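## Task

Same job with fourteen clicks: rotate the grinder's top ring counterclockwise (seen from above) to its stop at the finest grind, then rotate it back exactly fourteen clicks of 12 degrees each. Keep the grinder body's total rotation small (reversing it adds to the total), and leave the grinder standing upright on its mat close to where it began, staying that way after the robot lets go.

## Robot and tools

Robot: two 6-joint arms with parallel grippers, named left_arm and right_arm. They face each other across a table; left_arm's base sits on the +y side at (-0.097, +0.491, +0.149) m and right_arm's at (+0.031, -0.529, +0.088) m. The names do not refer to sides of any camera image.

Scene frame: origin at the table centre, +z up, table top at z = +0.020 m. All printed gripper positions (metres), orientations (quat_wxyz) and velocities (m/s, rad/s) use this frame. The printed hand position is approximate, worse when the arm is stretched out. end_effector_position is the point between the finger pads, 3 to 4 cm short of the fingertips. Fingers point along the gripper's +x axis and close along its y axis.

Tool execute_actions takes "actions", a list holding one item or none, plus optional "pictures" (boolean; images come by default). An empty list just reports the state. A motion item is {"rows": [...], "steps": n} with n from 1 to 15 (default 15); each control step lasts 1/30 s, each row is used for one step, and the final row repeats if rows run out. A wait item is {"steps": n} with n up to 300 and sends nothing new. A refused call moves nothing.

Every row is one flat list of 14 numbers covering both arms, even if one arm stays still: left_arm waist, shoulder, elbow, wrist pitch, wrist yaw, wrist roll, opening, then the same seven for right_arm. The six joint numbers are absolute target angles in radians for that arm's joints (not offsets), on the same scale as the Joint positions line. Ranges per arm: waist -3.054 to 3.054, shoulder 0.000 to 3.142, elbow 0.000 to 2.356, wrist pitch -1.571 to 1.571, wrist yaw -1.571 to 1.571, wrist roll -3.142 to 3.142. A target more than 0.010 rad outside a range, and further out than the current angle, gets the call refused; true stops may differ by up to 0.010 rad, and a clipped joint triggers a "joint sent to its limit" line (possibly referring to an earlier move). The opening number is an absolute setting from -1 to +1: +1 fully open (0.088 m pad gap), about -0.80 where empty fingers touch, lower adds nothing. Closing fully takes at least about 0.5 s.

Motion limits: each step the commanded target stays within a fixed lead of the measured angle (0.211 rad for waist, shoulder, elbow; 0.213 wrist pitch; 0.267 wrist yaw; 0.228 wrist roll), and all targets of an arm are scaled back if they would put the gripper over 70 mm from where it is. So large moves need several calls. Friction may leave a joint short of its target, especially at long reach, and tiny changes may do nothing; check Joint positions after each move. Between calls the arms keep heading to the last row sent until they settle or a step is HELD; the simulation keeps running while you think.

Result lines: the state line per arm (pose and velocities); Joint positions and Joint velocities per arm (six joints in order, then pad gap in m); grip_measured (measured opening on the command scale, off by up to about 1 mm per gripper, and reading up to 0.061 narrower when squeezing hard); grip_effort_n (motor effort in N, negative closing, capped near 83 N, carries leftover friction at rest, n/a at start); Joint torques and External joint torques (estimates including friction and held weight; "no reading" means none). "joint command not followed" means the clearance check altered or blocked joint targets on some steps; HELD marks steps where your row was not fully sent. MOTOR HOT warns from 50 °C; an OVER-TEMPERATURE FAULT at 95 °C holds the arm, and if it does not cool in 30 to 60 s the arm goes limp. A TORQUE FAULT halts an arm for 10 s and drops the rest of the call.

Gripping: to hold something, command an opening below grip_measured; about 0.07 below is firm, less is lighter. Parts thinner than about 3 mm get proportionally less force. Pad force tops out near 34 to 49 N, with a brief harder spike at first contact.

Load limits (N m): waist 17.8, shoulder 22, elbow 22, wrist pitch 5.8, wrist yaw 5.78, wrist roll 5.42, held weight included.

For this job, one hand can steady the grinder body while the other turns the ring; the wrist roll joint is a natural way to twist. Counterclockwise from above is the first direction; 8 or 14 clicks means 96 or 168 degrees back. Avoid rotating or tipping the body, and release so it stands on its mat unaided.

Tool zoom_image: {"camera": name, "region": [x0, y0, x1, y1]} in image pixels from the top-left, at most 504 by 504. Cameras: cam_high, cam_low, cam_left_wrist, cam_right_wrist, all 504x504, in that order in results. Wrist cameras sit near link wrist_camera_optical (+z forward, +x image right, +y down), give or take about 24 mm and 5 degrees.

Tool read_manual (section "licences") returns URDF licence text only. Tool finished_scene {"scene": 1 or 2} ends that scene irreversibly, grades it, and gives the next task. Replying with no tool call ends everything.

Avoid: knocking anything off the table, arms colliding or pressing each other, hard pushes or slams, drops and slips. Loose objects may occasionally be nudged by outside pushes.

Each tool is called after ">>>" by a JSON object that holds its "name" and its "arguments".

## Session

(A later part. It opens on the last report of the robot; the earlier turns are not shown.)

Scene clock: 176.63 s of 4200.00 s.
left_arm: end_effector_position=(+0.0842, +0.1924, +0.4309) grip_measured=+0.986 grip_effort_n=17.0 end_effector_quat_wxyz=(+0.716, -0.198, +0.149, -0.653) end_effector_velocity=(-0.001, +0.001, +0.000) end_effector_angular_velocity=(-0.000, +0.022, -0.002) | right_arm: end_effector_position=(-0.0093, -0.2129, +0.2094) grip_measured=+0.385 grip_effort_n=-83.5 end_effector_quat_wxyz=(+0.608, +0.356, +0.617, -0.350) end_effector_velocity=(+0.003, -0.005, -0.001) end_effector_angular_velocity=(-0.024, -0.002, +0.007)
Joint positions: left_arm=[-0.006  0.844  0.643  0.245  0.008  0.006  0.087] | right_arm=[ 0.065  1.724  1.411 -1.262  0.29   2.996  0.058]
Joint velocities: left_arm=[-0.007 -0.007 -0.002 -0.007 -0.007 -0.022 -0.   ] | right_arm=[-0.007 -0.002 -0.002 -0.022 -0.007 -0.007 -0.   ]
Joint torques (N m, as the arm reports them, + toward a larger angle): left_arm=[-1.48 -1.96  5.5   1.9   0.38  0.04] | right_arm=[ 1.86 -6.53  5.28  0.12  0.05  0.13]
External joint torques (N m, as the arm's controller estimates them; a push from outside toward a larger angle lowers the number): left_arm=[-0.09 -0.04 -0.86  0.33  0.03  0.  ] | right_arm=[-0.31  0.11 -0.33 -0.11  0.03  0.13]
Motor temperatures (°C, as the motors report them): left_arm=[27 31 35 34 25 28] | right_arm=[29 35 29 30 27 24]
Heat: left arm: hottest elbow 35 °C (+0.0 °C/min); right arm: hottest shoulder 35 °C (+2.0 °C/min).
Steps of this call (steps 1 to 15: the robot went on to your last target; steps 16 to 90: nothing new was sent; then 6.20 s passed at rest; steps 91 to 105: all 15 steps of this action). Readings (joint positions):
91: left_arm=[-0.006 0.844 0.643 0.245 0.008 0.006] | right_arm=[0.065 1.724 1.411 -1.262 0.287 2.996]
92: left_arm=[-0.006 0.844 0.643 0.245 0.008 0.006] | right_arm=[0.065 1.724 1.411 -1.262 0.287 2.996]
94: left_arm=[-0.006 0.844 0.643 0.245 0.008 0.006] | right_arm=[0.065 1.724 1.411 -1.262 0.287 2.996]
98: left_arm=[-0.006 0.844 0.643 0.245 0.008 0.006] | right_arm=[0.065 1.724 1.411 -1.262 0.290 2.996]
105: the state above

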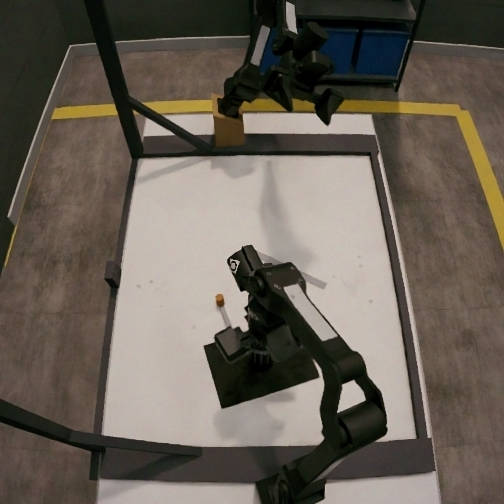

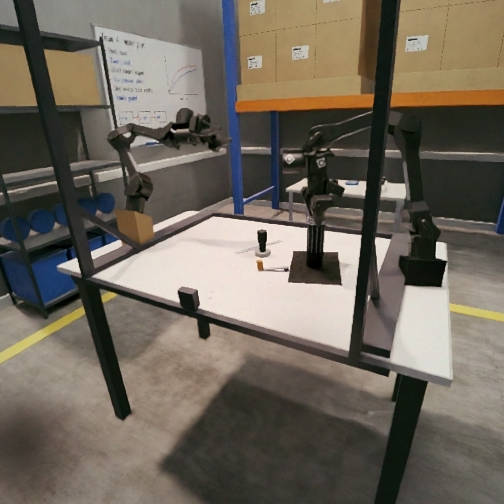

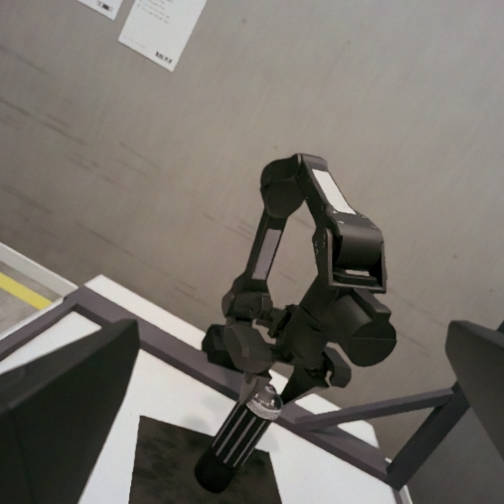

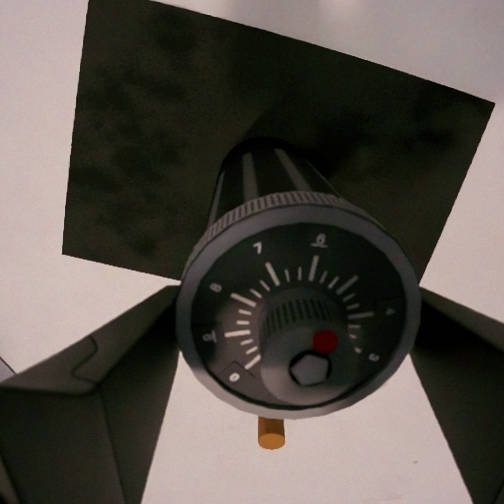

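>>> {"name": "execute_actions", "arguments": {"actions": [{"rows":[[-0.007,0.87,0.65,0.27,0.01,0.03,1,0.067,1.72,1.415,-1.27,0.291,3.002,0.2],[-0.008,0.91,0.66,0.3,0.012,0.06,1,0.069,1.72,1.425,-1.28,0.291,3.004,0.2],[-0.009,0.96,0.672,0.335,0.014,0.09,1,0.071,1.72,1.435,-1.29,0.291,3.006,0.2],[-0.01,1.01,0.684,0.37,0.016,0.12,1,0.073,1.72,1.445,-1.3,0.291,3.008,0.2],[-0.011,1.06,0.696,0.405,0.018,0.15,1,0.075,1.721,1.455,-1.31,0.291,3.01,0.2],[-0.012,1.11,0.708,0.44,0.02,0.18,1,0.077,1.721,1.465,-1.32,0.291,3.012,0.2],[-0.013,1.16,0.72,0.475,0.022,0.21,1,0.079,1.721,1.475,-1.33,0.291,3.014,0.2],[-0.014,1.21,0.732,0.51,0.024,0.24,1,0.081,1.722,1.485,-1.34,0.291,3.016,0.2],[-0.015,1.26,0.744,0.545,0.026,0.27,1,0.083,1.722,1.495,-1.35,0.291,3.018,0.2],[-0.016,1.31,0.756,0.58,0.028,0.3,1,0.085,1.722,1.505,-1.36,0.291,3.02,0.2],[-0.017,1.36,0.768,0.615,0.03,0.33,1,0.087,1.723,1.515,-1.37,0.291,3.022,0.2],[-0.018,1.41,0.78,0.65,0.032,0.36,1,0.089,1.723,1.525,-1.38,0.291,3.024,0.2],[-0.019,1.46,0.792,0.685,0.034,0.39,1,0.091,1.723,1.535,-1.39,0.291,3.026,0.2],[-0.02,1.51,0.804,0.72,0.036,0.42,1,0.094,1.724,1.543,-1.398,0.291,3.029,0.2],[-0.021,1.56,0.816,0.755,0.038,0.45,1,0.096,1.724,1.55,-1.402,0.291,3.032,0.2]],"steps":15}], "pictures": false}}

>>> {"name": "execute_actions", "arguments": {"actions": [{"rows":[[-0.022,1.61,0.828,0.79,0.04,0.47,1,0.096,1.724,1.55,-1.402,0.291,3.032,0.2],[-0.023,1.66,0.84,0.825,0.042,0.49,1,0.096,1.724,1.55,-1.402,0.291,3.032,0.2],[-0.023,1.71,0.852,0.86,0.044,0.505,1,0.096,1.724,1.55,-1.402,0.291,3.032,0.2],[-0.024,1.76,0.864,0.895,0.046,0.505,1,0.096,1.724,1.55,-1.402,0.291,3.032,0.2],[-0.024,1.81,0.876,0.93,0.048,0.505,1,0.096,1.724,1.55,-1.402,0.291,3.032,0.2],[-0.025,1.86,0.888,0.965,0.05,0.505,1,0.096,1.724,1.55,-1.402,0.291,3.032,0.2],[-0.025,1.91,0.9,1.0,0.05,0.505,1,0.096,1.724,1.55,-1.402,0.291,3.032,0.2],[-0.025,1.96,0.912,1.035,0.05,0.505,1,0.096,1.724,1.55,-1.402,0.291,3.032,0.2],[-0.026,2.01,0.924,1.07,0.052,0.505,1,0.096,1.724,1.55,-1.402,0.291,3.032,0.2],[-0.026,2.06,0.936,1.105,0.052,0.505,1,0.096,1.724,1.55,-1.402,0.291,3.032,0.2],[-0.026,2.11,0.948,1.14,0.054,0.505,1,0.096,1.724,1.55,-1.402,0.291,3.032,0.2],[-0.026,2.16,0.96,1.175,0.054,0.505,1,0.096,1.724,1.55,-1.402,0.291,3.032,0.2],[-0.027,2.21,0.972,1.21,0.055,0.505,1,0.096,1.724,1.55,-1.402,0.291,3.032,0.2],[-0.027,2.26,0.984,1.25,0.055,0.505,1,0.096,1.724,1.55,-1.402,0.291,3.032,0.2],[-0.027,2.3,1.0,1.29,0.055,0.505,1,0.096,1.724,1.55,-1.402,0.291,3.032,0.2]],"steps":15}], "pictures": false}}

>>> {"name": "execute_actions", "arguments": {"actions": [{"steps":8}]}}

Scene clock: 261.60 s of 4200.00 s.
left_arm: end_effector_position=(+0.0654, +0.0768, +0.3943) grip_measured=+0.986 grip_effort_n=17.0 end_effector_quat_wxyz=(+0.727, -0.067, +0.032, -0.682) end_effector_velocity=(-0.100, -0.290, -0.172) end_effector_angular_velocity=(+0.080, -0.899, -0.071) | right_arm: end_effector_position=(-0.0065, -0.2160, +0.2326) grip_measured=+0.385 grip_effort_n=-83.5 end_effector_quat_wxyz=(+0.613, +0.352, +0.612, -0.354) end_effector_velocity=(-0.004, +0.007, +0.081) end_effector_angular_velocity=(+0.050, +0.027, -0.004)
Joint positions: left_arm=[-0.016  1.406  0.776  0.656  0.03   0.361  0.087] | right_arm=[ 0.083  1.724  1.501 -1.375  0.291  3.021  0.058]
Joint velocities: left_arm=[-0.037  1.487  0.369  1.048  0.051  0.901 -0.   ] | right_arm=[ 0.076  0.002  0.31  -0.271 -0.007  0.066 -0.   ]
Joint torques (N m, as the arm reports them, + toward a larger angle): left_arm=[-3.42 -3.42  5.71  1.93  0.46  0.15] | right_arm=[ 2.27 -6.1   8.52 -0.18  0.    0.12]
External joint torques (N m, as the arm's controller estimates them; a push from outside toward a larger angle lowers the number): left_arm=[-0.3   1.    0.08  0.49  0.1   0.13] | right_arm=[ 0.07  0.32  3.09 -0.42 -0.01  0.12]
Motor temperatures (°C, as the motors report them): left_arm=[27 30 36 34 25 28] | right_arm=[30 37 30 29 27 25]
Heat: left arm: hottest elbow 36 °C (+0.0 °C/min); right arm: hottest shoulder 37 °C (+1.0 °C/min).
Steps of this call (steps 1 to 15: the robot went on to your last target; steps 16 to 90: nothing new was sent; then 81.47 s passed at rest; steps 91 to 105: all 15 steps of this action). Readings (joint positions):
91: left_arm=[-0.006 0.847 0.643 0.249 0.008 0.009] | right_arm=[0.065 1.724 1.411 -1.262 0.290 2.997]
92: left_arm=[-0.006 0.855 0.643 0.261 0.008 0.019] | right_arm=[0.065 1.724 1.411 -1.264 0.290 2.998]
94: left_arm=[-0.006 0.901 0.656 0.305 0.009 0.056] | right_arm=[0.066 1.724 1.416 -1.275 0.291 3.000]
98: left_arm=[-0.009 1.067 0.699 0.420 0.016 0.157] | right_arm=[0.069 1.724 1.432 -1.314 0.291 3.007]
105: the state above

Scene clock: 262.10 s of 4200.00 s.
left_arm: end_effector_position=(-0.0086, -0.0312, +0.2616) grip_measured=+0.986 grip_effort_n=17.0 end_effector_quat_wxyz=(+0.715, -0.011, -0.008, -0.699) end_effector_velocity=(-0.177, -0.113, -0.318) end_effector_angular_velocity=(+0.027, -0.020, -0.037) | right_arm: end_effector_position=(-0.0064, -0.2165, +0.2385) grip_measured=+0.385 grip_effort_n=-83.5 end_effector_quat_wxyz=(+0.613, +0.353, +0.612, -0.354) end_effector_velocity=(+0.004, -0.002, +0.002) end_effector_angular_velocity=(-0.008, -0.012, +0.009)
Joint positions: left_arm=[-0.024  2.149  0.958  1.181  0.051  0.5    0.087] | right_arm=[ 0.089  1.725  1.524 -1.4    0.291  3.028  0.058]
Joint velocities: left_arm=[-0.012  1.419  0.359  1.018  0.007  0.022 -0.   ] | right_arm=[-0.002 -0.002  0.007 -0.022  0.007 -0.007  0.   ]
Joint torques (N m, as the arm reports them, + toward a larger angle): left_arm=[-5.12 -7.15  4.35  2.13  0.46  0.13] | right_arm=[ 2.43 -6.06  8.87 -0.02  0.01  0.14]
External joint torques (N m, as the arm's controller estimates them; a push from outside toward a larger angle lowers the number): left_arm=[-0.33  1.39 -0.17  0.42  0.1   0.12] | right_arm=[ 0.22  0.5   3.29 -0.22 -0.01  0.14]
Motor temperatures (°C, as the motors report them): left_arm=[27 30 36 34 25 28] | right_arm=[30 37 30 29 27 25]
Heat: left arm: hottest elbow 36 °C (+0.0 °C/min); right arm: hottest shoulder 37 °C (+1.0 °C/min).
Steps of this call (steps 1 to 15: all 15 steps of this action). Readings (joint positions):
1: left_arm=[-0.017 1.456 0.789 0.691 0.031 0.389] | right_arm=[0.086 1.724 1.509 -1.383 0.291 3.023]
2: left_arm=[-0.018 1.506 0.802 0.726 0.033 0.415] | right_arm=[0.087 1.724 1.516 -1.389 0.291 3.025]
4: left_arm=[-0.020 1.604 0.826 0.796 0.038 0.455] | right_arm=[0.089 1.724 1.521 -1.393 0.291 3.026]
8: left_arm=[-0.022 1.803 0.875 0.936 0.044 0.488] | right_arm=[0.089 1.725 1.522 -1.398 0.291 3.028]
15: the state above

Scene clock: 262.37 s of 4200.00 s.
left_arm: end_effector_position=(-0.0259, -0.0384, +0.2307) grip_measured=+0.986 grip_effort_n=16.5 end_effector_quat_wxyz=(+0.714, -0.010, -0.008, -0.700) end_effector_velocity=(+0.037, -0.023, +0.061) end_effector_angular_velocity=(-0.206, -0.021, +0.137) | right_arm: end_effector_position=(-0.0064, -0.2164, +0.2386) grip_measured=+0.385 grip_effort_n=-83.5 end_effector_quat_wxyz=(+0.613, +0.353, +0.612, -0.354) end_effector_velocity=(+0.005, -0.007, -0.000) end_effector_angular_velocity=(-0.030, -0.021, +0.016)
Joint positions: left_arm=[-0.025  2.28   0.986  1.28   0.052  0.501  0.087] | right_arm=[ 0.089  1.725  1.524 -1.4    0.291  3.028  0.058]
Joint velocities: left_arm=[-0.002 -0.007  0.115  0.125 -0.022  0.007 -0.   ] | right_arm=[-0.002 -0.002 -0.002 -0.037  0.007 -0.007 -0.   ]
Joint torques (N m, as the arm reports them, + toward a larger angle): left_arm=[-5.37 -7.16  4.02  2.06  0.46  0.15] | right_arm=[ 2.35 -5.94  9.09 -0.08 -0.02  0.15]
External joint torques (N m, as the arm's controller estimates them; a push from outside toward a larger angle lowers the number): left_arm=[-0.43  1.35 -0.1   0.45  0.12  0.14] | right_arm=[ 0.14  0.62  3.52 -0.27 -0.04  0.15]
Motor temperatures (°C, as the motors report them): left_arm=[27 30 36 34 25 28] | right_arm=[30 37 30 29 27 25]
Heat: left arm: hottest elbow 36 °C (+0.0 °C/min); right arm: hottest shoulder 37 °C (+1.0 °C/min).
Steps of this call (steps 1 to 8: the robot went on to your last target). Readings (joint positions):
1: left_arm=[-0.024 2.190 0.969 1.209 0.051 0.500] | right_arm=[0.089 1.725 1.524 -1.400 0.291 3.028]
2: left_arm=[-0.025 2.222 0.974 1.226 0.051 0.500] | right_arm=[0.089 1.725 1.524 -1.400 0.291 3.028]
4: left_arm=[-0.025 2.262 0.976 1.251 0.052 0.501] | right_arm=[0.089 1.725 1.524 -1.400 0.291 3.028]
8: the state above

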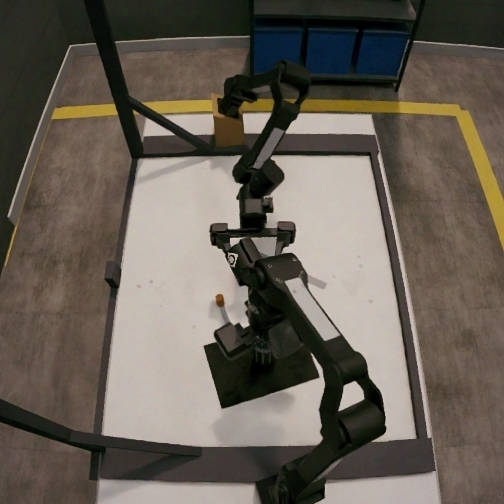

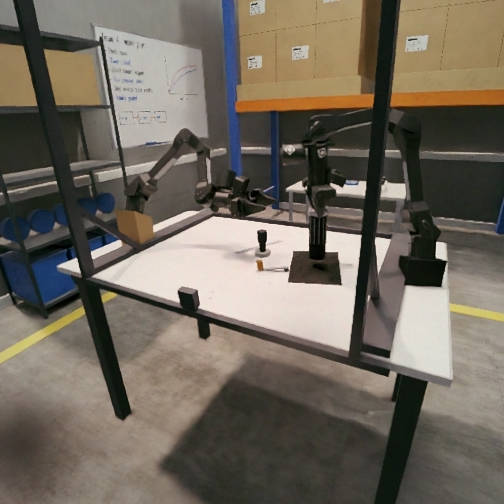

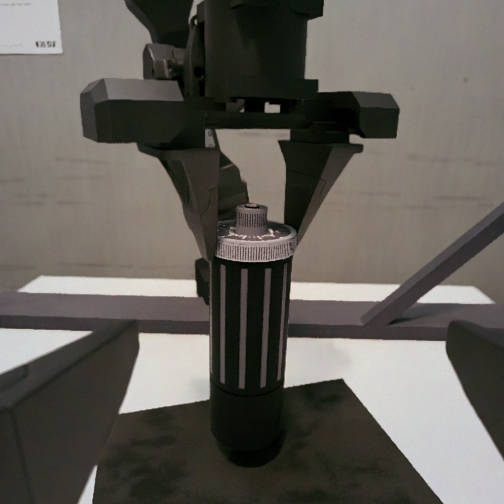

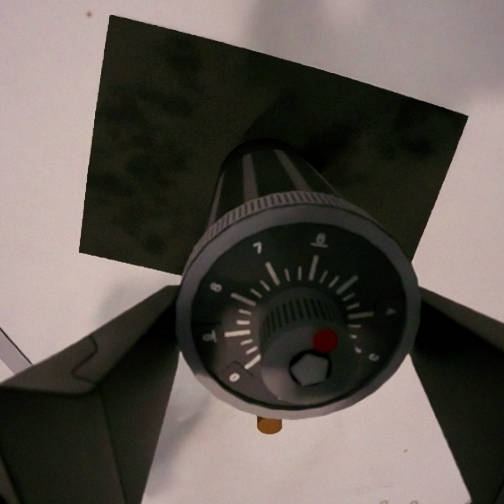

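>>> {"name": "execute_actions", "arguments": {"actions": [{"rows":[[-0.027,2.32,1.015,1.295,0.055,0.505,1,0.1,1.735,1.565,-1.404,0.291,3.036,0.2],[-0.027,2.344,1.032,1.299,0.055,0.505,1,0.106,1.752,1.585,-1.408,0.291,3.042,0.2],[-0.027,2.368,1.049,1.303,0.055,0.505,1,0.113,1.772,1.607,-1.412,0.29,3.049,0.2],[-0.027,2.392,1.066,1.307,0.055,0.505,1,0.12,1.792,1.629,-1.417,0.29,3.056,0.2],[-0.027,2.416,1.083,1.311,0.055,0.505,1,0.127,1.812,1.651,-1.421,0.29,3.063,0.2],[-0.027,2.44,1.1,1.315,0.055,0.505,1,0.134,1.832,1.673,-1.426,0.289,3.07,0.2],[-0.027,2.464,1.117,1.319,0.055,0.505,1,0.141,1.852,1.695,-1.43,0.289,3.077,0.2],[-0.027,2.488,1.134,1.323,0.055,0.505,1,0.148,1.872,1.717,-1.435,0.289,3.084,0.2],[-0.027,2.512,1.151,1.327,0.055,0.505,1,0.155,1.892,1.739,-1.439,0.288,3.091,0.2],[-0.027,2.536,1.168,1.331,0.055,0.505,1,0.162,1.912,1.761,-1.444,0.288,3.098,0.2],[-0.027,2.56,1.185,1.335,0.055,0.505,1,0.169,1.932,1.783,-1.448,0.287,3.105,0.2],[-0.027,2.584,1.202,1.339,0.055,0.505,1,0.176,1.952,1.805,-1.453,0.287,3.112,0.2],[-0.027,2.608,1.219,1.343,0.055,0.505,1,0.182,1.972,1.827,-1.457,0.287,3.119,0.2],[-0.027,2.63,1.236,1.347,0.055,0.505,1,0.187,1.99,1.848,-1.461,0.286,3.125,0.2],[-0.027,2.648,1.25,1.352,0.055,0.505,1,0.191,2.004,1.865,-1.464,0.286,3.13,0.2]],"steps":15}], "pictures": false}}

>>> {"name": "execute_actions", "arguments": {"actions": [{"steps":12}]}}

Scene clock: 275.23 s of 4200.00 s.
left_arm: end_effector_position=(-0.0573, -0.0744, +0.1698) grip_measured=+0.986 grip_effort_n=17.0 end_effector_quat_wxyz=(+0.711, -0.005, -0.002, -0.703) end_effector_velocity=(-0.082, -0.061, -0.155) end_effector_angular_velocity=(+0.051, +0.011, -0.023) | right_arm: end_effector_position=(-0.0556, -0.1770, +0.2401) grip_measured=+0.385 grip_effort_n=-83.5 end_effector_quat_wxyz=(+0.614, +0.354, +0.612, -0.352) end_effector_velocity=(-0.132, +0.088, -0.014) end_effector_angular_velocity=(+0.020, +0.042, +0.001)
Joint positions: left_arm=[-0.025  2.569  1.199  1.338  0.052  0.501  0.087] | right_arm=[ 0.168  1.954  1.782 -1.45   0.291  3.109  0.058]
Joint velocities: left_arm=[-0.002  0.662  0.481  0.125 -0.007 -0.007 -0.   ] | right_arm=[ 0.173  0.549  0.603 -0.066 -0.037  0.168 -0.   ]
Joint torques (N m, as the arm reports them, + toward a larger angle): left_arm=[-5.82 -8.15  3.69  2.1   0.46  0.14] | right_arm=[ 2.58 -7.25  8.84 -0.16 -0.14  0.06]
External joint torques (N m, as the arm's controller estimates them; a push from outside toward a larger angle lowers the number): left_arm=[-0.29  1.34 -0.11  0.46  0.11  0.13] | right_arm=[-0.08  0.97  3.22 -0.31 -0.15  0.06]
Motor temperatures (°C, as the motors report them): left_arm=[28 32 35 35 25 28] | right_arm=[30 37 31 29 27 25]
Heat: left arm: hottest elbow 35 °C (-1.0 °C/min); right arm: hottest shoulder 37 °C (+0.0 °C/min).
Steps of this call (steps 1 to 30: the robot went on to your last target; steps 31 to 90: nothing new was sent; then 9.37 s passed at rest; steps 91 to 105: all 15 steps of this action). Readings (joint positions):
91: left_arm=[-0.025 2.285 0.997 1.290 0.052 0.501] | right_arm=[0.089 1.726 1.526 -1.401 0.291 3.029]
92: left_arm=[-0.025 2.293 1.003 1.294 0.052 0.501] | right_arm=[0.091 1.731 1.532 -1.404 0.291 3.031]
94: left_arm=[-0.025 2.319 1.027 1.300 0.052 0.501] | right_arm=[0.096 1.751 1.558 -1.412 0.291 3.039]
98: left_arm=[-0.025 2.403 1.086 1.311 0.052 0.501] | right_arm=[0.121 1.818 1.635 -1.418 0.291 3.062]
105: the state above

Scene clock: 275.63 s of 4200.00 s.
left_arm: end_effector_position=(-0.0649, -0.0800, +0.1574) grip_measured=+0.986 grip_effort_n=17.0 end_effector_quat_wxyz=(+0.710, -0.002, -0.004, -0.704) end_effector_velocity=(-0.010, +0.001, -0.006) end_effector_angular_velocity=(+0.012, +0.008, -0.024) | right_arm: end_effector_position=(-0.0676, -0.1703, +0.2396) grip_measured=+0.385 grip_effort_n=-83.5 end_effector_quat_wxyz=(+0.613, +0.353, +0.613, -0.353) end_effector_velocity=(-0.000, +0.003, +0.004) end_effector_angular_velocity=(+0.006, +0.012, +0.002)
Joint positions: left_arm=[-0.026  2.627  1.244  1.35   0.053  0.508  0.087] | right_arm=[ 0.186  2.003  1.839 -1.463  0.287  3.126  0.058]
Joint velocities: left_arm=[-0.007  0.017  0.002 -0.007  0.007 -0.007 -0.   ] | right_arm=[-0.002  0.002  0.022 -0.007 -0.007 -0.007  0.   ]
Joint torques (N m, as the arm reports them, + toward a larger angle): left_arm=[-5.78 -8.01  3.59  2.03  0.44 -0.05] | right_arm=[ 2.85 -7.41  8.86  0.05 -0.04  0.15]
External joint torques (N m, as the arm's controller estimates them; a push from outside toward a larger angle lowers the number): left_arm=[-0.16  1.45 -0.11  0.44  0.08 -0.06] | right_arm=[ 0.14  0.85  3.36 -0.15 -0.05  0.15]
Motor temperatures (°C, as the motors report them): left_arm=[28 32 35 35 25 28] | right_arm=[30 37 31 29 27 25]
Heat: left arm: hottest elbow 35 °C (-1.0 °C/min); right arm: hottest shoulder 37 °C (+0.0 °C/min).
Steps of this call (steps 1 to 12: the robot went on to your last target). Readings (joint positions):
1: left_arm=[-0.025 2.587 1.212 1.340 0.052 0.501] | right_arm=[0.174 1.969 1.799 -1.451 0.290 3.114]
2: left_arm=[-0.025 2.602 1.221 1.341 0.052 0.501] | right_arm=[0.178 1.982 1.811 -1.451 0.290 3.117]
4: left_arm=[-0.026 2.619 1.229 1.349 0.053 0.508] | right_arm=[0.184 1.996 1.825 -1.452 0.287 3.121]
8: left_arm=[-0.026 2.625 1.241 1.350 0.053 0.508] | right_arm=[0.186 2.002 1.833 -1.463 0.287 3.125]
12: the state above

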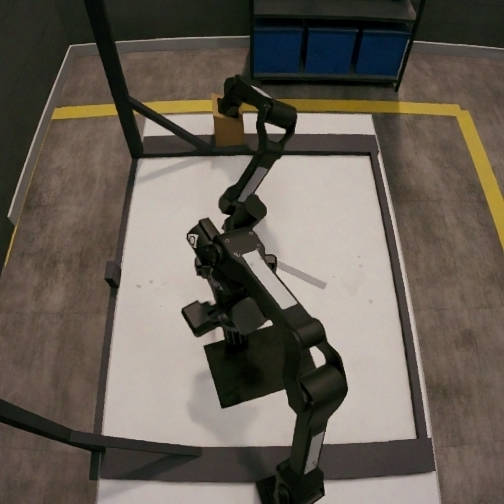

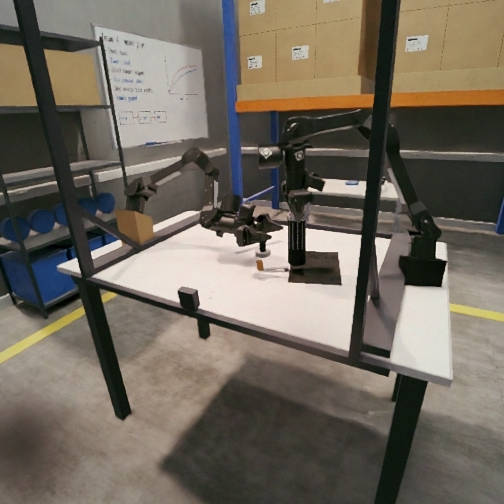

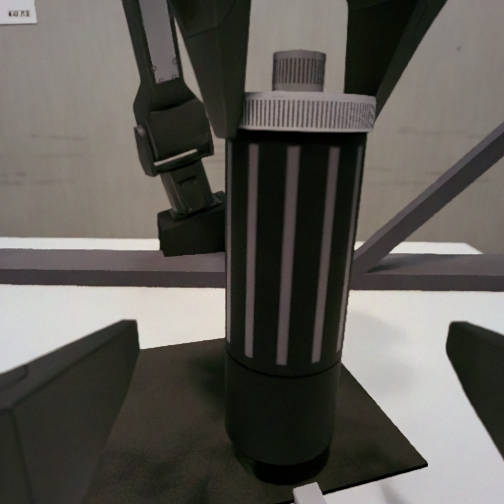

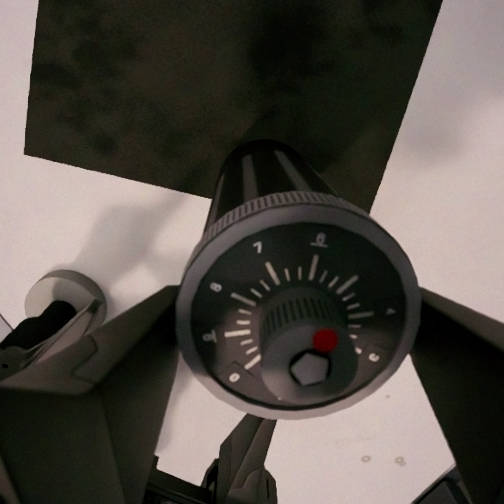

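>>> {"name": "execute_actions", "arguments": {"actions": [{"rows":[[-0.027,2.655,1.27,1.34,0.055,0.505,1,0.191,2.004,1.865,-1.464,0.286,3.13,0.2],[-0.028,2.666,1.3,1.322,0.054,0.505,1,0.191,2.004,1.865,-1.464,0.286,3.13,0.2],[-0.029,2.68,1.338,1.298,0.053,0.505,1,0.191,2.004,1.865,-1.464,0.286,3.13,0.2],[-0.029,2.695,1.377,1.274,0.053,0.505,1,0.191,2.004,1.865,-1.464,0.286,3.13,0.2],[-0.03,2.71,1.416,1.25,0.052,0.505,1,0.191,2.004,1.865,-1.464,0.286,3.13,0.2],[-0.031,2.725,1.455,1.226,0.051,0.505,1,0.191,2.004,1.865,-1.464,0.286,3.13,0.2],[-0.031,2.74,1.494,1.202,0.051,0.505,1,0.191,2.004,1.865,-1.464,0.286,3.13,0.2],[-0.032,2.755,1.533,1.178,0.05,0.505,1,0.191,2.004,1.865,-1.464,0.286,3.13,0.2],[-0.033,2.77,1.572,1.154,0.049,0.505,1,0.191,2.004,1.865,-1.464,0.286,3.13,0.2],[-0.033,2.785,1.611,1.13,0.049,0.505,1,0.191,2.004,1.865,-1.464,0.286,3.13,0.2],[-0.034,2.8,1.65,1.106,0.048,0.505,1,0.191,2.004,1.865,-1.464,0.286,3.13,0.2],[-0.035,2.815,1.689,1.082,0.047,0.505,1,0.191,2.004,1.865,-1.464,0.286,3.13,0.2],[-0.035,2.83,1.728,1.058,0.046,0.505,1,0.191,2.004,1.865,-1.464,0.286,3.13,0.2],[-0.036,2.842,1.76,1.037,0.046,0.505,1,0.191,2.004,1.865,-1.464,0.286,3.13,0.2],[-0.036,2.85,1.783,1.022,0.045,0.505,1,0.191,2.004,1.865,-1.464,0.286,3.13,0.2]],"steps":15}], "pictures": false}}

>>> {"name": "execute_actions", "arguments": {"actions": [{"steps":12}]}}

Scene clock: 296.43 s of 4200.00 s.
left_arm: end_effector_position=(-0.0639, -0.1564, +0.1574) grip_measured=+0.986 grip_effort_n=16.5 end_effector_quat_wxyz=(+0.710, -0.004, -0.006, -0.704) end_effector_velocity=(+0.010, -0.151, +0.026) end_effector_angular_velocity=(-0.036, +0.005, +0.020) | right_arm: end_effector_position=(-0.0678, -0.1702, +0.2393) grip_measured=+0.385 grip_effort_n=-83.5 end_effector_quat_wxyz=(+0.613, +0.353, +0.612, -0.353) end_effector_velocity=(+0.000, -0.000, +0.000) end_effector_angular_velocity=(+0.002, +0.010, +0.003)
Joint positions: left_arm=[-0.032  2.796  1.684  1.082  0.05   0.508  0.087] | right_arm=[ 0.186  2.004  1.839 -1.463  0.287  3.126  0.058]
Joint velocities: left_arm=[-0.022  0.359  0.979 -0.579 -0.022 -0.007  0.   ] | right_arm=[-0.002 -0.007 -0.007  0.007 -0.007 -0.007 -0.   ]
Joint torques (N m, as the arm reports them, + toward a larger angle): left_arm=[-6.83 -9.81  4.53  1.79  0.26 -0.05] | right_arm=[ 2.93 -7.69  8.79  0.05 -0.08  0.13]
External joint torques (N m, as the arm's controller estimates them; a push from outside toward a larger angle lowers the number): left_arm=[-0.37  1.48 -0.27  0.12 -0.1  -0.07] | right_arm=[ 0.16  0.64  3.23 -0.17 -0.09  0.13]
Motor temperatures (°C, as the motors report them): left_arm=[30 34 34 35 25 28] | right_arm=[30 39 33 29 27 25]
Heat: left arm: hottest wrist pitch 35 °C (-1.0 °C/min); right arm: hottest shoulder 39 °C (+2.0 °C/min).
Steps of this call (steps 1 to 30: the robot went on to your last target; steps 31 to 90: nothing new was sent; then 17.30 s passed at rest; steps 91 to 105: all 15 steps of this action). Readings (joint positions):
91: left_arm=[-0.026 2.630 1.247 1.350 0.053 0.508] | right_arm=[0.186 2.004 1.839 -1.463 0.287 3.126]
92: left_arm=[-0.026 2.634 1.256 1.347 0.053 0.508] | right_arm=[0.186 2.004 1.839 -1.463 0.287 3.126]
94: left_arm=[-0.027 2.649 1.297 1.321 0.053 0.508] | right_arm=[0.186 2.004 1.839 -1.463 0.287 3.126]
98: left_arm=[-0.029 2.696 1.426 1.242 0.053 0.508] | right_arm=[0.186 2.004 1.839 -1.463 0.287 3.126]
105: the state above

Scene clock: 296.83 s of 4200.00 s.
left_arm: end_effector_position=(-0.0630, -0.1700, +0.1601) grip_measured=+0.986 grip_effort_n=16.5 end_effector_quat_wxyz=(+0.710, -0.004, -0.007, -0.704) end_effector_velocity=(-0.007, -0.000, -0.011) end_effector_angular_velocity=(+0.030, +0.009, -0.011) | right_arm: end_effector_position=(-0.0678, -0.1702, +0.2393) grip_measured=+0.385 grip_effort_n=-83.5 end_effector_quat_wxyz=(+0.613, +0.353, +0.612, -0.353) end_effector_velocity=(+0.004, -0.005, -0.002) end_effector_angular_velocity=(-0.028, -0.007, -0.007)
Joint positions: left_arm=[-0.034  2.827  1.774  1.026  0.049  0.508  0.087] | right_arm=[ 0.186  2.004  1.839 -1.463  0.287  3.126  0.058]
Joint velocities: left_arm=[-0.002  0.017  0.007 -0.022 -0.007 -0.007 -0.   ] | right_arm=[-0.007 -0.002 -0.007 -0.022 -0.007  0.007 -0.   ]
Joint torques (N m, as the arm reports them, + toward a larger angle): left_arm=[-6.84 -9.88  4.97  1.77  0.25 -0.04] | right_arm=[ 2.92 -7.56  8.74  0.01 -0.03  0.11]
External joint torques (N m, as the arm's controller estimates them; a push from outside toward a larger angle lowers the number): left_arm=[-0.29  1.36  0.01  0.19 -0.1  -0.06] | right_arm=[ 0.25  0.78  3.19 -0.2  -0.05  0.11]
Motor temperatures (°C, as the motors report them): left_arm=[31 34 34 35 25 28] | right_arm=[30 39 33 29 27 25]
Heat: left arm: hottest wrist pitch 35 °C (-1.0 °C/min); right arm: hottest shoulder 39 °C (+2.0 °C/min).
Steps of this call (steps 1 to 12: the robot went on to your last target). Readings (joint positions):
1: left_arm=[-0.033 2.806 1.712 1.065 0.050 0.508] | right_arm=[0.186 2.004 1.839 -1.463 0.287 3.126]
2: left_arm=[-0.033 2.812 1.731 1.055 0.050 0.508] | right_arm=[0.186 2.004 1.839 -1.463 0.287 3.126]
4: left_arm=[-0.034 2.819 1.753 1.041 0.049 0.508] | right_arm=[0.186 2.004 1.839 -1.463 0.287 3.126]
8: left_arm=[-0.034 2.824 1.771 1.030 0.049 0.508] | right_arm=[0.186 2.004 1.839 -1.463 0.287 3.126]
12: the state above

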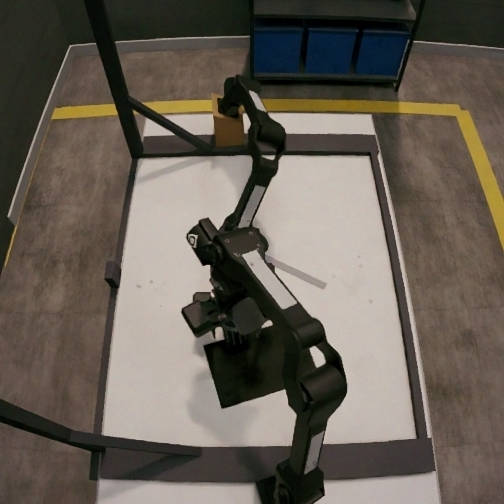

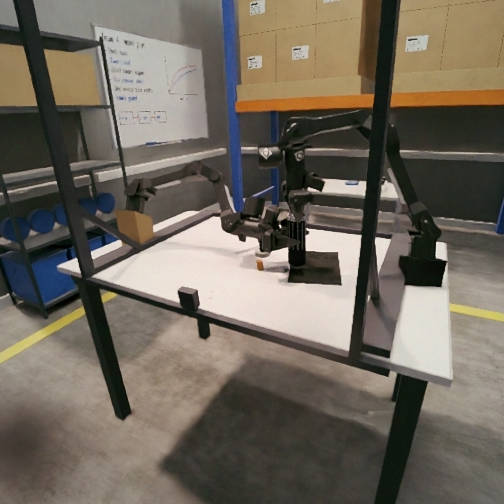

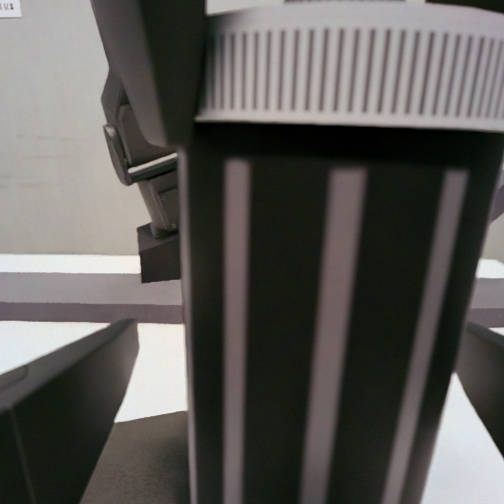

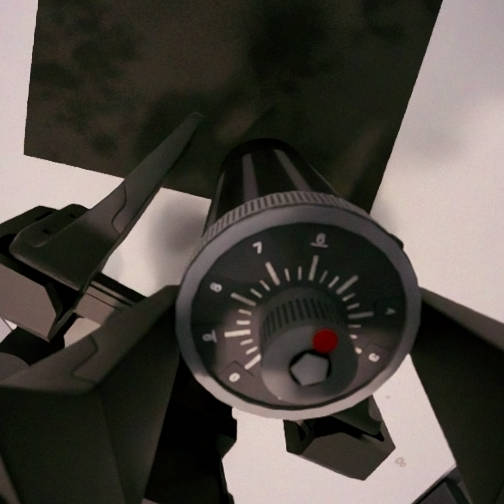

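>>> {"name": "execute_actions", "arguments": {"actions": [{"rows":[[-0.034,2.855,1.785,1.024,0.047,0.505,1,0.191,2.004,1.865,-1.464,0.286,3.13,0.2],[-0.031,2.86,1.787,1.026,0.049,0.505,1,0.191,2.004,1.865,-1.464,0.286,3.13,0.2],[-0.028,2.865,1.789,1.028,0.051,0.505,1,0.191,2.004,1.865,-1.464,0.286,3.13,0.2],[-0.026,2.87,1.791,1.029,0.053,0.505,1,0.191,2.004,1.865,-1.464,0.286,3.13,0.2],[-0.024,2.875,1.793,1.03,0.055,0.505,1,0.191,2.004,1.865,-1.464,0.286,3.13,0.2],[-0.022,2.88,1.795,1.031,0.057,0.505,1,0.191,2.004,1.865,-1.464,0.286,3.13,0.2],[-0.021,2.885,1.797,1.032,0.058,0.505,1,0.191,2.004,1.865,-1.464,0.286,3.13,0.2],[-0.02,2.889,1.799,1.033,0.059,0.505,1,0.191,2.004,1.865,-1.464,0.286,3.13,0.2],[-0.019,2.893,1.801,1.034,0.06,0.505,1,0.191,2.004,1.865,-1.464,0.286,3.13,0.2],[-0.018,2.896,1.803,1.035,0.061,0.505,1,0.191,2.004,1.865,-1.464,0.286,3.13,0.2],[-0.018,2.898,1.805,1.036,0.062,0.505,1,0.191,2.004,1.865,-1.464,0.286,3.13,0.2]],"steps":15}]}}

Scene clock: 315.47 s of 4200.00 s.
left_arm: end_effector_position=(-0.0669, -0.1686, +0.1362) grip_measured=+0.986 grip_effort_n=16.5 end_effector_quat_wxyz=(+0.708, +0.003, +0.002, -0.707) end_effector_velocity=(-0.004, +0.001, -0.009) end_effector_angular_velocity=(-0.005, +0.007, -0.003) | right_arm: end_effector_position=(-0.0678, -0.1702, +0.2393) grip_measured=+0.385 grip_effort_n=-83.5 end_effector_quat_wxyz=(+0.613, +0.353, +0.612, -0.353) end_effector_velocity=(-0.001, -0.004, -0.001) end_effector_angular_velocity=(-0.013, +0.001, +0.013)
Joint positions: left_arm=[-0.02   2.877  1.794  1.032  0.058  0.508  0.087] | right_arm=[ 0.186  2.004  1.839 -1.463  0.287  3.126  0.058]
Joint velocities: left_arm=[ 0.002  0.027  0.007  0.022  0.007 -0.007 -0.   ] | right_arm=[ 0.002 -0.002 -0.007 -0.007 -0.007 -0.007 -0.   ]
Joint torques (N m, as the arm reports them, + toward a larger angle): left_arm=[ -6.56 -10.39   5.     2.15   0.49  -0.06] | right_arm=[ 2.86 -7.57  8.84  0.02 -0.04  0.11]
External joint torques (N m, as the arm's controller estimates them; a push from outside toward a larger angle lowers the number): left_arm=[ 0.16  1.41 -0.14  0.47  0.12 -0.07] | right_arm=[ 0.03  0.79  3.28 -0.19 -0.04  0.11]
Motor temperatures (°C, as the motors report them): left_arm=[33 37 34 35 25 28] | right_arm=[31 40 34 29 27 25]
Heat: left arm: hottest shoulder 37 °C (+1.0 °C/min); right arm: hottest shoulder 40 °C (+3.0 °C/min).
Steps of this call (steps 1 to 30: the robot went on to your last target; steps 31 to 90: nothing new was sent; then 15.13 s passed at rest; steps 91 to 105: all 15 steps of this action). Readings (joint positions):
91: left_arm=[-0.034 2.829 1.776 1.025 0.049 0.508] | right_arm=[0.186 2.004 1.839 -1.463 0.287 3.126]
92: left_arm=[-0.034 2.830 1.777 1.025 0.049 0.508] | right_arm=[0.186 2.004 1.839 -1.463 0.287 3.126]
94: left_arm=[-0.034 2.835 1.781 1.025 0.049 0.508] | right_arm=[0.186 2.004 1.839 -1.463 0.287 3.126]
98: left_arm=[-0.029 2.853 1.789 1.029 0.053 0.508] | right_arm=[0.186 2.004 1.839 -1.463 0.287 3.126]
105: the state above

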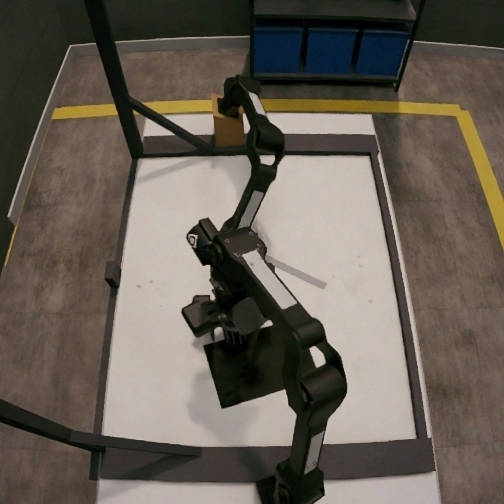

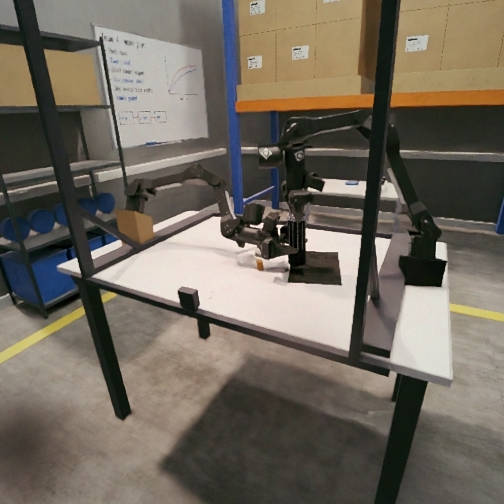

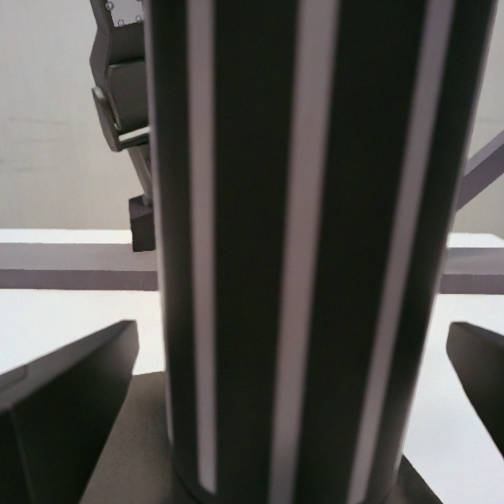

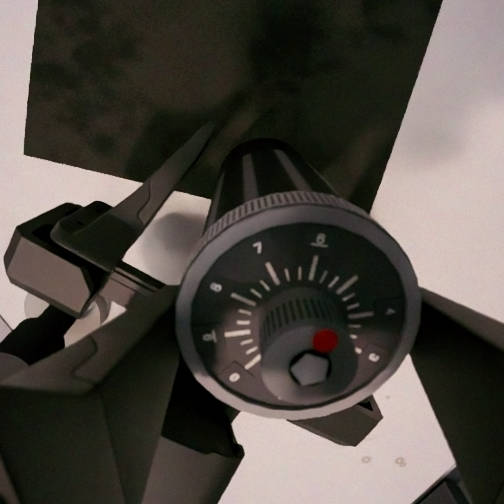

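>>> {"name": "execute_actions", "arguments": {"actions": [{"rows":[[-0.018,2.898,1.805,1.036,0.062,0.505,0.6,0.191,2.004,1.865,-1.464,0.286,3.13,0.2],[-0.018,2.898,1.805,1.036,0.062,0.505,0.45,0.191,2.004,1.865,-1.464,0.286,3.13,0.2],[-0.018,2.898,1.805,1.036,0.062,0.505,0.4,0.191,2.004,1.865,-1.464,0.286,3.13,0.2],[-0.018,2.898,1.805,1.036,0.062,0.505,0.4,0.191,2.004,1.865,-1.464,0.286,3.13,0.2],[-0.018,2.898,1.805,1.036,0.062,0.505,0.4,0.191,2.004,1.865,-1.464,0.286,3.13,0.2],[-0.018,2.898,1.805,1.036,0.062,0.505,0.37,0.191,2.004,1.865,-1.464,0.286,3.13,0.2],[-0.018,2.898,1.805,1.036,0.062,0.505,0.34,0.191,2.004,1.865,-1.464,0.286,3.13,0.2],[-0.018,2.898,1.805,1.036,0.062,0.505,0.31,0.191,2.004,1.865,-1.464,0.286,3.13,0.2],[-0.018,2.898,1.805,1.036,0.062,0.505,0.28,0.191,2.004,1.865,-1.464,0.286,3.13,0.2],[-0.018,2.898,1.805,1.036,0.062,0.505,0.25,0.191,2.004,1.865,-1.464,0.286,3.13,0.2],[-0.018,2.898,1.805,1.036,0.062,0.505,0.2,0.191,2.004,1.865,-1.464,0.286,3.13,0.2],[-0.018,2.898,1.805,1.036,0.062,0.505,0.15,0.191,2.004,1.865,-1.464,0.286,3.13,0.2]],"steps":15}]}}

Scene clock: 325.20 s of 4200.00 s.
left_arm: end_effector_position=(-0.0654, -0.1694, +0.1379) grip_measured=+0.271 grip_effort_n=-83.5 end_effector_quat_wxyz=(+0.708, +0.001, -0.001, -0.706) end_effector_velocity=(-0.002, +0.000, -0.003) end_effector_angular_velocity=(+0.022, -0.006, -0.006) | right_arm: end_effector_position=(-0.0681, -0.1705, +0.2391) grip_measured=+0.385 grip_effort_n=-83.5 end_effector_quat_wxyz=(+0.613, +0.352, +0.613, -0.354) end_effector_velocity=(+0.000, -0.001, -0.000) end_effector_angular_velocity=(-0.010, +0.003, +0.007)
Joint positions: left_arm=[-0.019  2.878  1.799  1.036  0.06   0.508  0.052] | right_arm=[ 0.186  2.004  1.839 -1.463  0.284  3.127  0.058]
Joint velocities: left_arm=[-0.002 -0.002 -0.002 -0.022 -0.007  0.007  0.   ] | right_arm=[-0.002  0.002  0.002 -0.007 -0.007 -0.007 -0.   ]
Joint torques (N m, as the arm reports them, + toward a larger angle): left_arm=[ -6.68 -10.03   4.66   1.99   0.44  -0.06] | right_arm=[ 2.72 -7.65  8.85  0.05  0.06  0.11]
External joint torques (N m, as the arm's controller estimates them; a push from outside toward a larger angle lowers the number): left_arm=[-0.12  1.07 -0.11  0.44  0.08 -0.08] | right_arm=[-0.05  0.65  3.31 -0.16  0.05  0.12]
Motor temperatures (°C, as the motors report them): left_arm=[33 38 34 35 25 28] | right_arm=[31 40 34 28 27 25]
Heat: left arm: hottest shoulder 38 °C (+2.0 °C/min); right arm: hottest shoulder 40 °C (+3.1 °C/min).
Steps of this call (steps 1 to 15: the robot went on to your last target; steps 16 to 90: nothing new was sent; then 6.23 s passed at rest; steps 91 to 105: all 15 steps of this action). Readings (joint positions):
91: left_arm=[-0.020 2.878 1.799 1.035 0.059 0.508] | right_arm=[0.186 2.004 1.839 -1.463 0.287 3.126]
92: left_arm=[-0.020 2.878 1.799 1.035 0.059 0.508] | right_arm=[0.186 2.004 1.839 -1.463 0.287 3.126]
94: left_arm=[-0.020 2.878 1.799 1.035 0.059 0.508] | right_arm=[0.186 2.004 1.839 -1.463 0.287 3.126]
98: left_arm=[-0.020 2.878 1.799 1.035 0.059 0.508] | right_arm=[0.186 2.004 1.839 -1.463 0.287 3.126]
105: the state above

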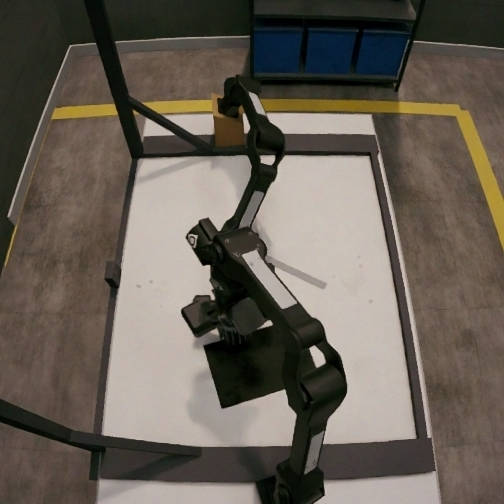

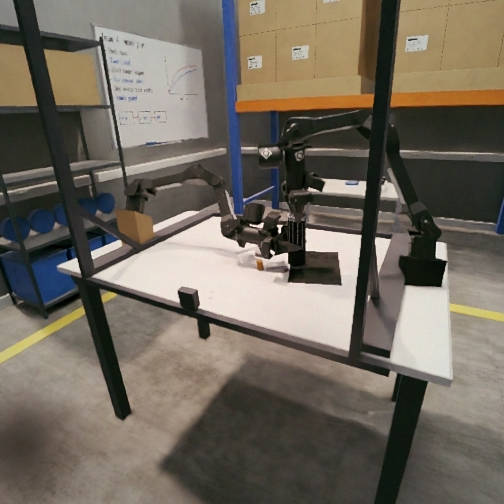

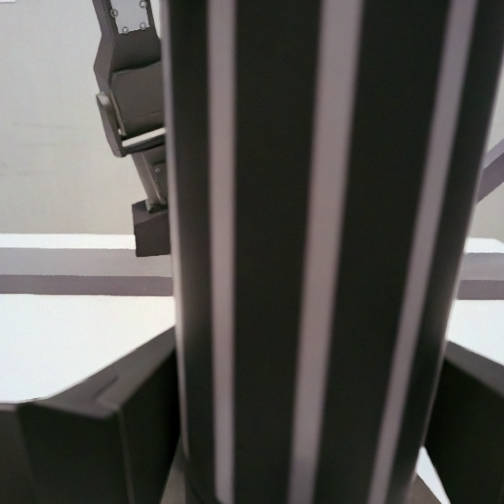

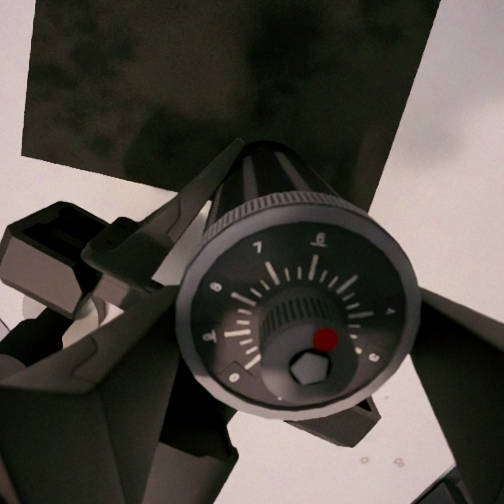

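>>> {"name": "execute_actions", "arguments": {"actions": [{"rows":[[-0.018,2.898,1.805,1.036,0.062,0.505,0.15,0.191,2.004,1.865,-1.464,0.286,3.13,0.3],[-0.018,2.898,1.805,1.036,0.062,0.505,0.15,0.191,2.004,1.865,-1.464,0.286,3.13,0.36],[-0.018,2.898,1.805,1.036,0.062,0.505,0.15,0.191,2.004,1.865,-1.464,0.286,3.13,0.395],[-0.018,2.898,1.805,1.036,0.062,0.505,0.15,0.191,2.004,1.865,-1.464,0.286,3.13,0.395],[-0.018,2.898,1.805,1.036,0.062,0.505,0.15,0.191,2.004,1.865,-1.464,0.286,3.13,0.395],[-0.018,2.898,1.805,1.036,0.062,0.505,0.15,0.191,2.004,1.865,-1.464,0.286,3.11,0.395],[-0.018,2.898,1.805,1.036,0.062,0.505,0.15,0.191,2.004,1.865,-1.464,0.286,3.08,0.395],[-0.018,2.898,1.805,1.036,0.062,0.505,0.15,0.191,2.004,1.865,-1.464,0.286,3.05,0.395],[-0.018,2.898,1.805,1.036,0.062,0.505,0.15,0.191,2.004,1.865,-1.464,0.286,3.02,0.395],[-0.018,2.898,1.805,1.036,0.062,0.505,0.15,0.191,2.004,1.865,-1.464,0.286,2.99,0.395],[-0.018,2.898,1.805,1.036,0.062,0.505,0.15,0.191,2.004,1.865,-1.464,0.286,2.96,0.395],[-0.018,2.898,1.805,1.036,0.062,0.505,0.15,0.191,2.004,1.865,-1.464,0.286,2.93,0.395],[-0.018,2.898,1.805,1.036,0.062,0.505,0.15,0.191,2.004,1.865,-1.464,0.286,2.9,0.395],[-0.018,2.898,1.805,1.036,0.062,0.505,0.15,0.191,2.004,1.865,-1.464,0.286,2.87,0.395],[-0.018,2.898,1.805,1.036,0.062,0.505,0.15,0.191,2.004,1.865,-1.464,0.286,2.84,0.395]],"steps":15}], "pictures": false}}

>>> {"name": "execute_actions", "arguments": {"actions": [{"steps":8}]}}

Scene clock: 338.00 s of 4200.00 s.
left_arm: end_effector_position=(-0.0655, -0.1694, +0.1380) grip_measured=+0.271 grip_effort_n=-83.5 end_effector_quat_wxyz=(+0.708, +0.001, -0.001, -0.706) end_effector_velocity=(-0.005, -0.000, -0.002) end_effector_angular_velocity=(+0.019, +0.008, -0.011) | right_arm: end_effector_position=(-0.0681, -0.1705, +0.2391) grip_measured=+0.402 grip_effort_n=-47.2 end_effector_quat_wxyz=(+0.645, +0.288, +0.645, -0.291) end_effector_velocity=(-0.002, -0.000, +0.000) end_effector_angular_velocity=(+0.005, +0.013, +0.872)
Joint positions: left_arm=[-0.019  2.878  1.799  1.036  0.06   0.508  0.052] | right_arm=[ 0.186  2.004  1.839 -1.463  0.284  2.925  0.059]
Joint velocities: left_arm=[-0.007 -0.002 -0.002 -0.022 -0.007 -0.007 -0.   ] | right_arm=[ 0.002 -0.002 -0.002  0.007 -0.007 -0.872  0.   ]
Joint torques (N m, as the arm reports them, + toward a larger angle): left_arm=[ -6.66 -10.     4.69   1.97   0.42  -0.05] | right_arm=[ 2.86 -7.52  9.01  0.04  0.09 -0.1 ]
External joint torques (N m, as the arm's controller estimates them; a push from outside toward a larger angle lowers the number): left_arm=[ 0.    1.14 -0.11  0.41  0.06 -0.07] | right_arm=[ 0.05  0.87  3.41 -0.18  0.06 -0.1 ]
Motor temperatures (°C, as the motors report them): left_arm=[34 39 34 35 25 28] | right_arm=[31 40 34 28 27 25]
Heat: left arm: hottest shoulder 39 °C (+4.0 °C/min); right arm: hottest shoulder 40 °C (+2.0 °C/min).
Steps of this call (steps 1 to 15: the robot went on to your last target; steps 16 to 90: nothing new was sent; then 9.30 s passed at rest; steps 91 to 105: all 15 steps of this action). Readings (joint positions):
91: left_arm=[-0.019 2.878 1.799 1.036 0.060 0.508] | right_arm=[0.186 2.004 1.839 -1.463 0.284 3.127]
92: left_arm=[-0.019 2.878 1.799 1.036 0.060 0.508] | right_arm=[0.186 2.004 1.839 -1.463 0.284 3.127]
94: left_arm=[-0.019 2.878 1.799 1.036 0.060 0.508] | right_arm=[0.186 2.004 1.839 -1.463 0.284 3.127]
98: left_arm=[-0.019 2.878 1.799 1.036 0.060 0.508] | right_arm=[0.186 2.004 1.839 -1.463 0.284 3.103]
105: the state above

Scene clock: 338.27 s of 4200.00 s.
left_arm: end_effector_position=(-0.0655, -0.1694, +0.1380) grip_measured=+0.271 grip_effort_n=-83.5 end_effector_quat_wxyz=(+0.708, +0.001, -0.001, -0.706) end_effector_velocity=(+0.002, +0.000, -0.002) end_effector_angular_velocity=(+0.011, +0.037, +0.005) | right_arm: end_effector_position=(-0.0681, -0.1705, +0.2391) grip_measured=+0.403 grip_effort_n=-44.9 end_effector_quat_wxyz=(+0.655, +0.264, +0.656, -0.266) end_effector_velocity=(+0.004, -0.004, -0.000) end_effector_angular_velocity=(-0.015, -0.017, +0.055)
Joint positions: left_arm=[-0.019  2.878  1.799  1.036  0.06   0.508  0.052] | right_arm=[ 0.186  2.004  1.839 -1.463  0.284  2.851  0.059]
Joint velocities: left_arm=[ 0.002 -0.002 -0.002 -0.007 -0.007 -0.037 -0.   ] | right_arm=[-0.002 -0.002 -0.002 -0.022  0.007 -0.051 -0.   ]
Joint torques (N m, as the arm reports them, + toward a larger angle): left_arm=[ -6.63 -10.04   4.68   1.98   0.43  -0.06] | right_arm=[ 2.76 -7.46  8.73  0.09  0.08 -0.17]
External joint torques (N m, as the arm's controller estimates them; a push from outside toward a larger angle lowers the number): left_arm=[-0.2   1.34 -0.24  0.38  0.09 -0.07] | right_arm=[ 0.    0.83  3.2  -0.12  0.05 -0.17]
Motor temperatures (°C, as the motors report them): left_arm=[34 39 34 35 25 28] | right_arm=[31 40 34 28 27 25]
Heat: left arm: hottest shoulder 39 °C (+4.0 °C/min); right arm: hottest shoulder 40 °C (+2.0 °C/min).
Steps of this call (steps 1 to 8: the robot went on to your last target). Readings (joint positions):
1: left_arm=[-0.019 2.878 1.799 1.036 0.060 0.508] | right_arm=[0.186 2.004 1.839 -1.463 0.284 2.903]
2: left_arm=[-0.019 2.878 1.799 1.036 0.060 0.508] | right_arm=[0.186 2.004 1.839 -1.463 0.284 2.887]
4: left_arm=[-0.019 2.878 1.799 1.036 0.060 0.508] | right_arm=[0.186 2.004 1.839 -1.463 0.284 2.867]
8: the state above

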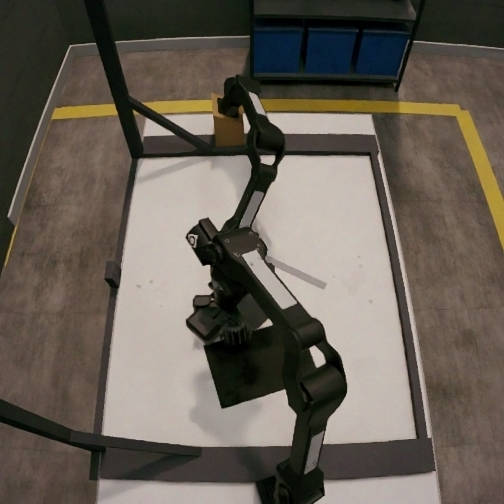

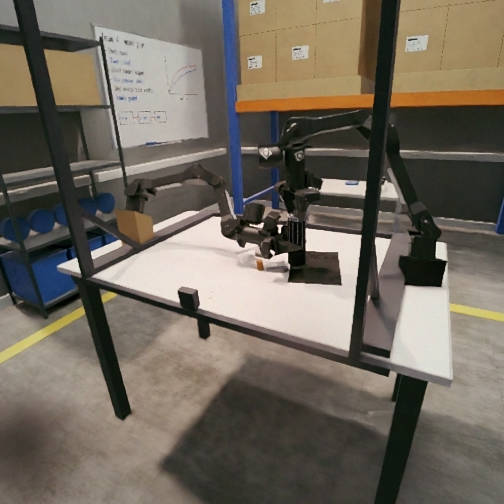

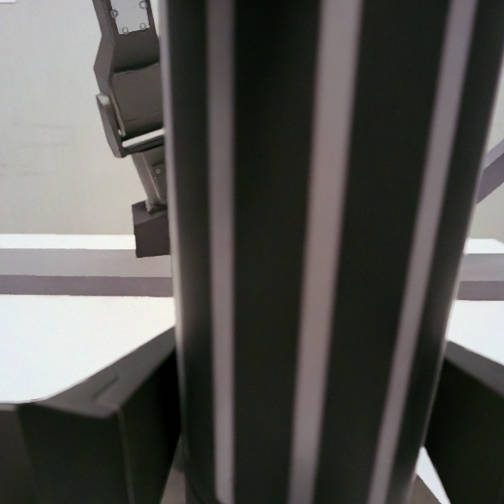

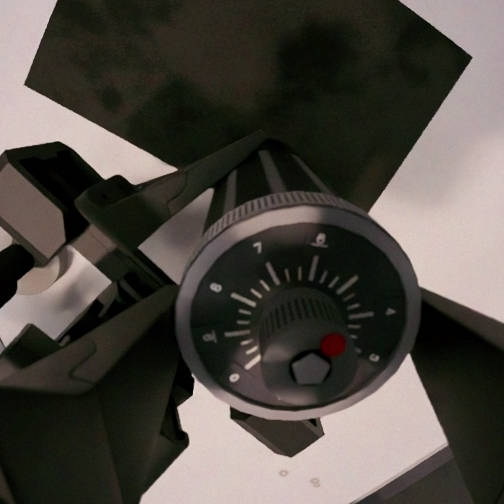

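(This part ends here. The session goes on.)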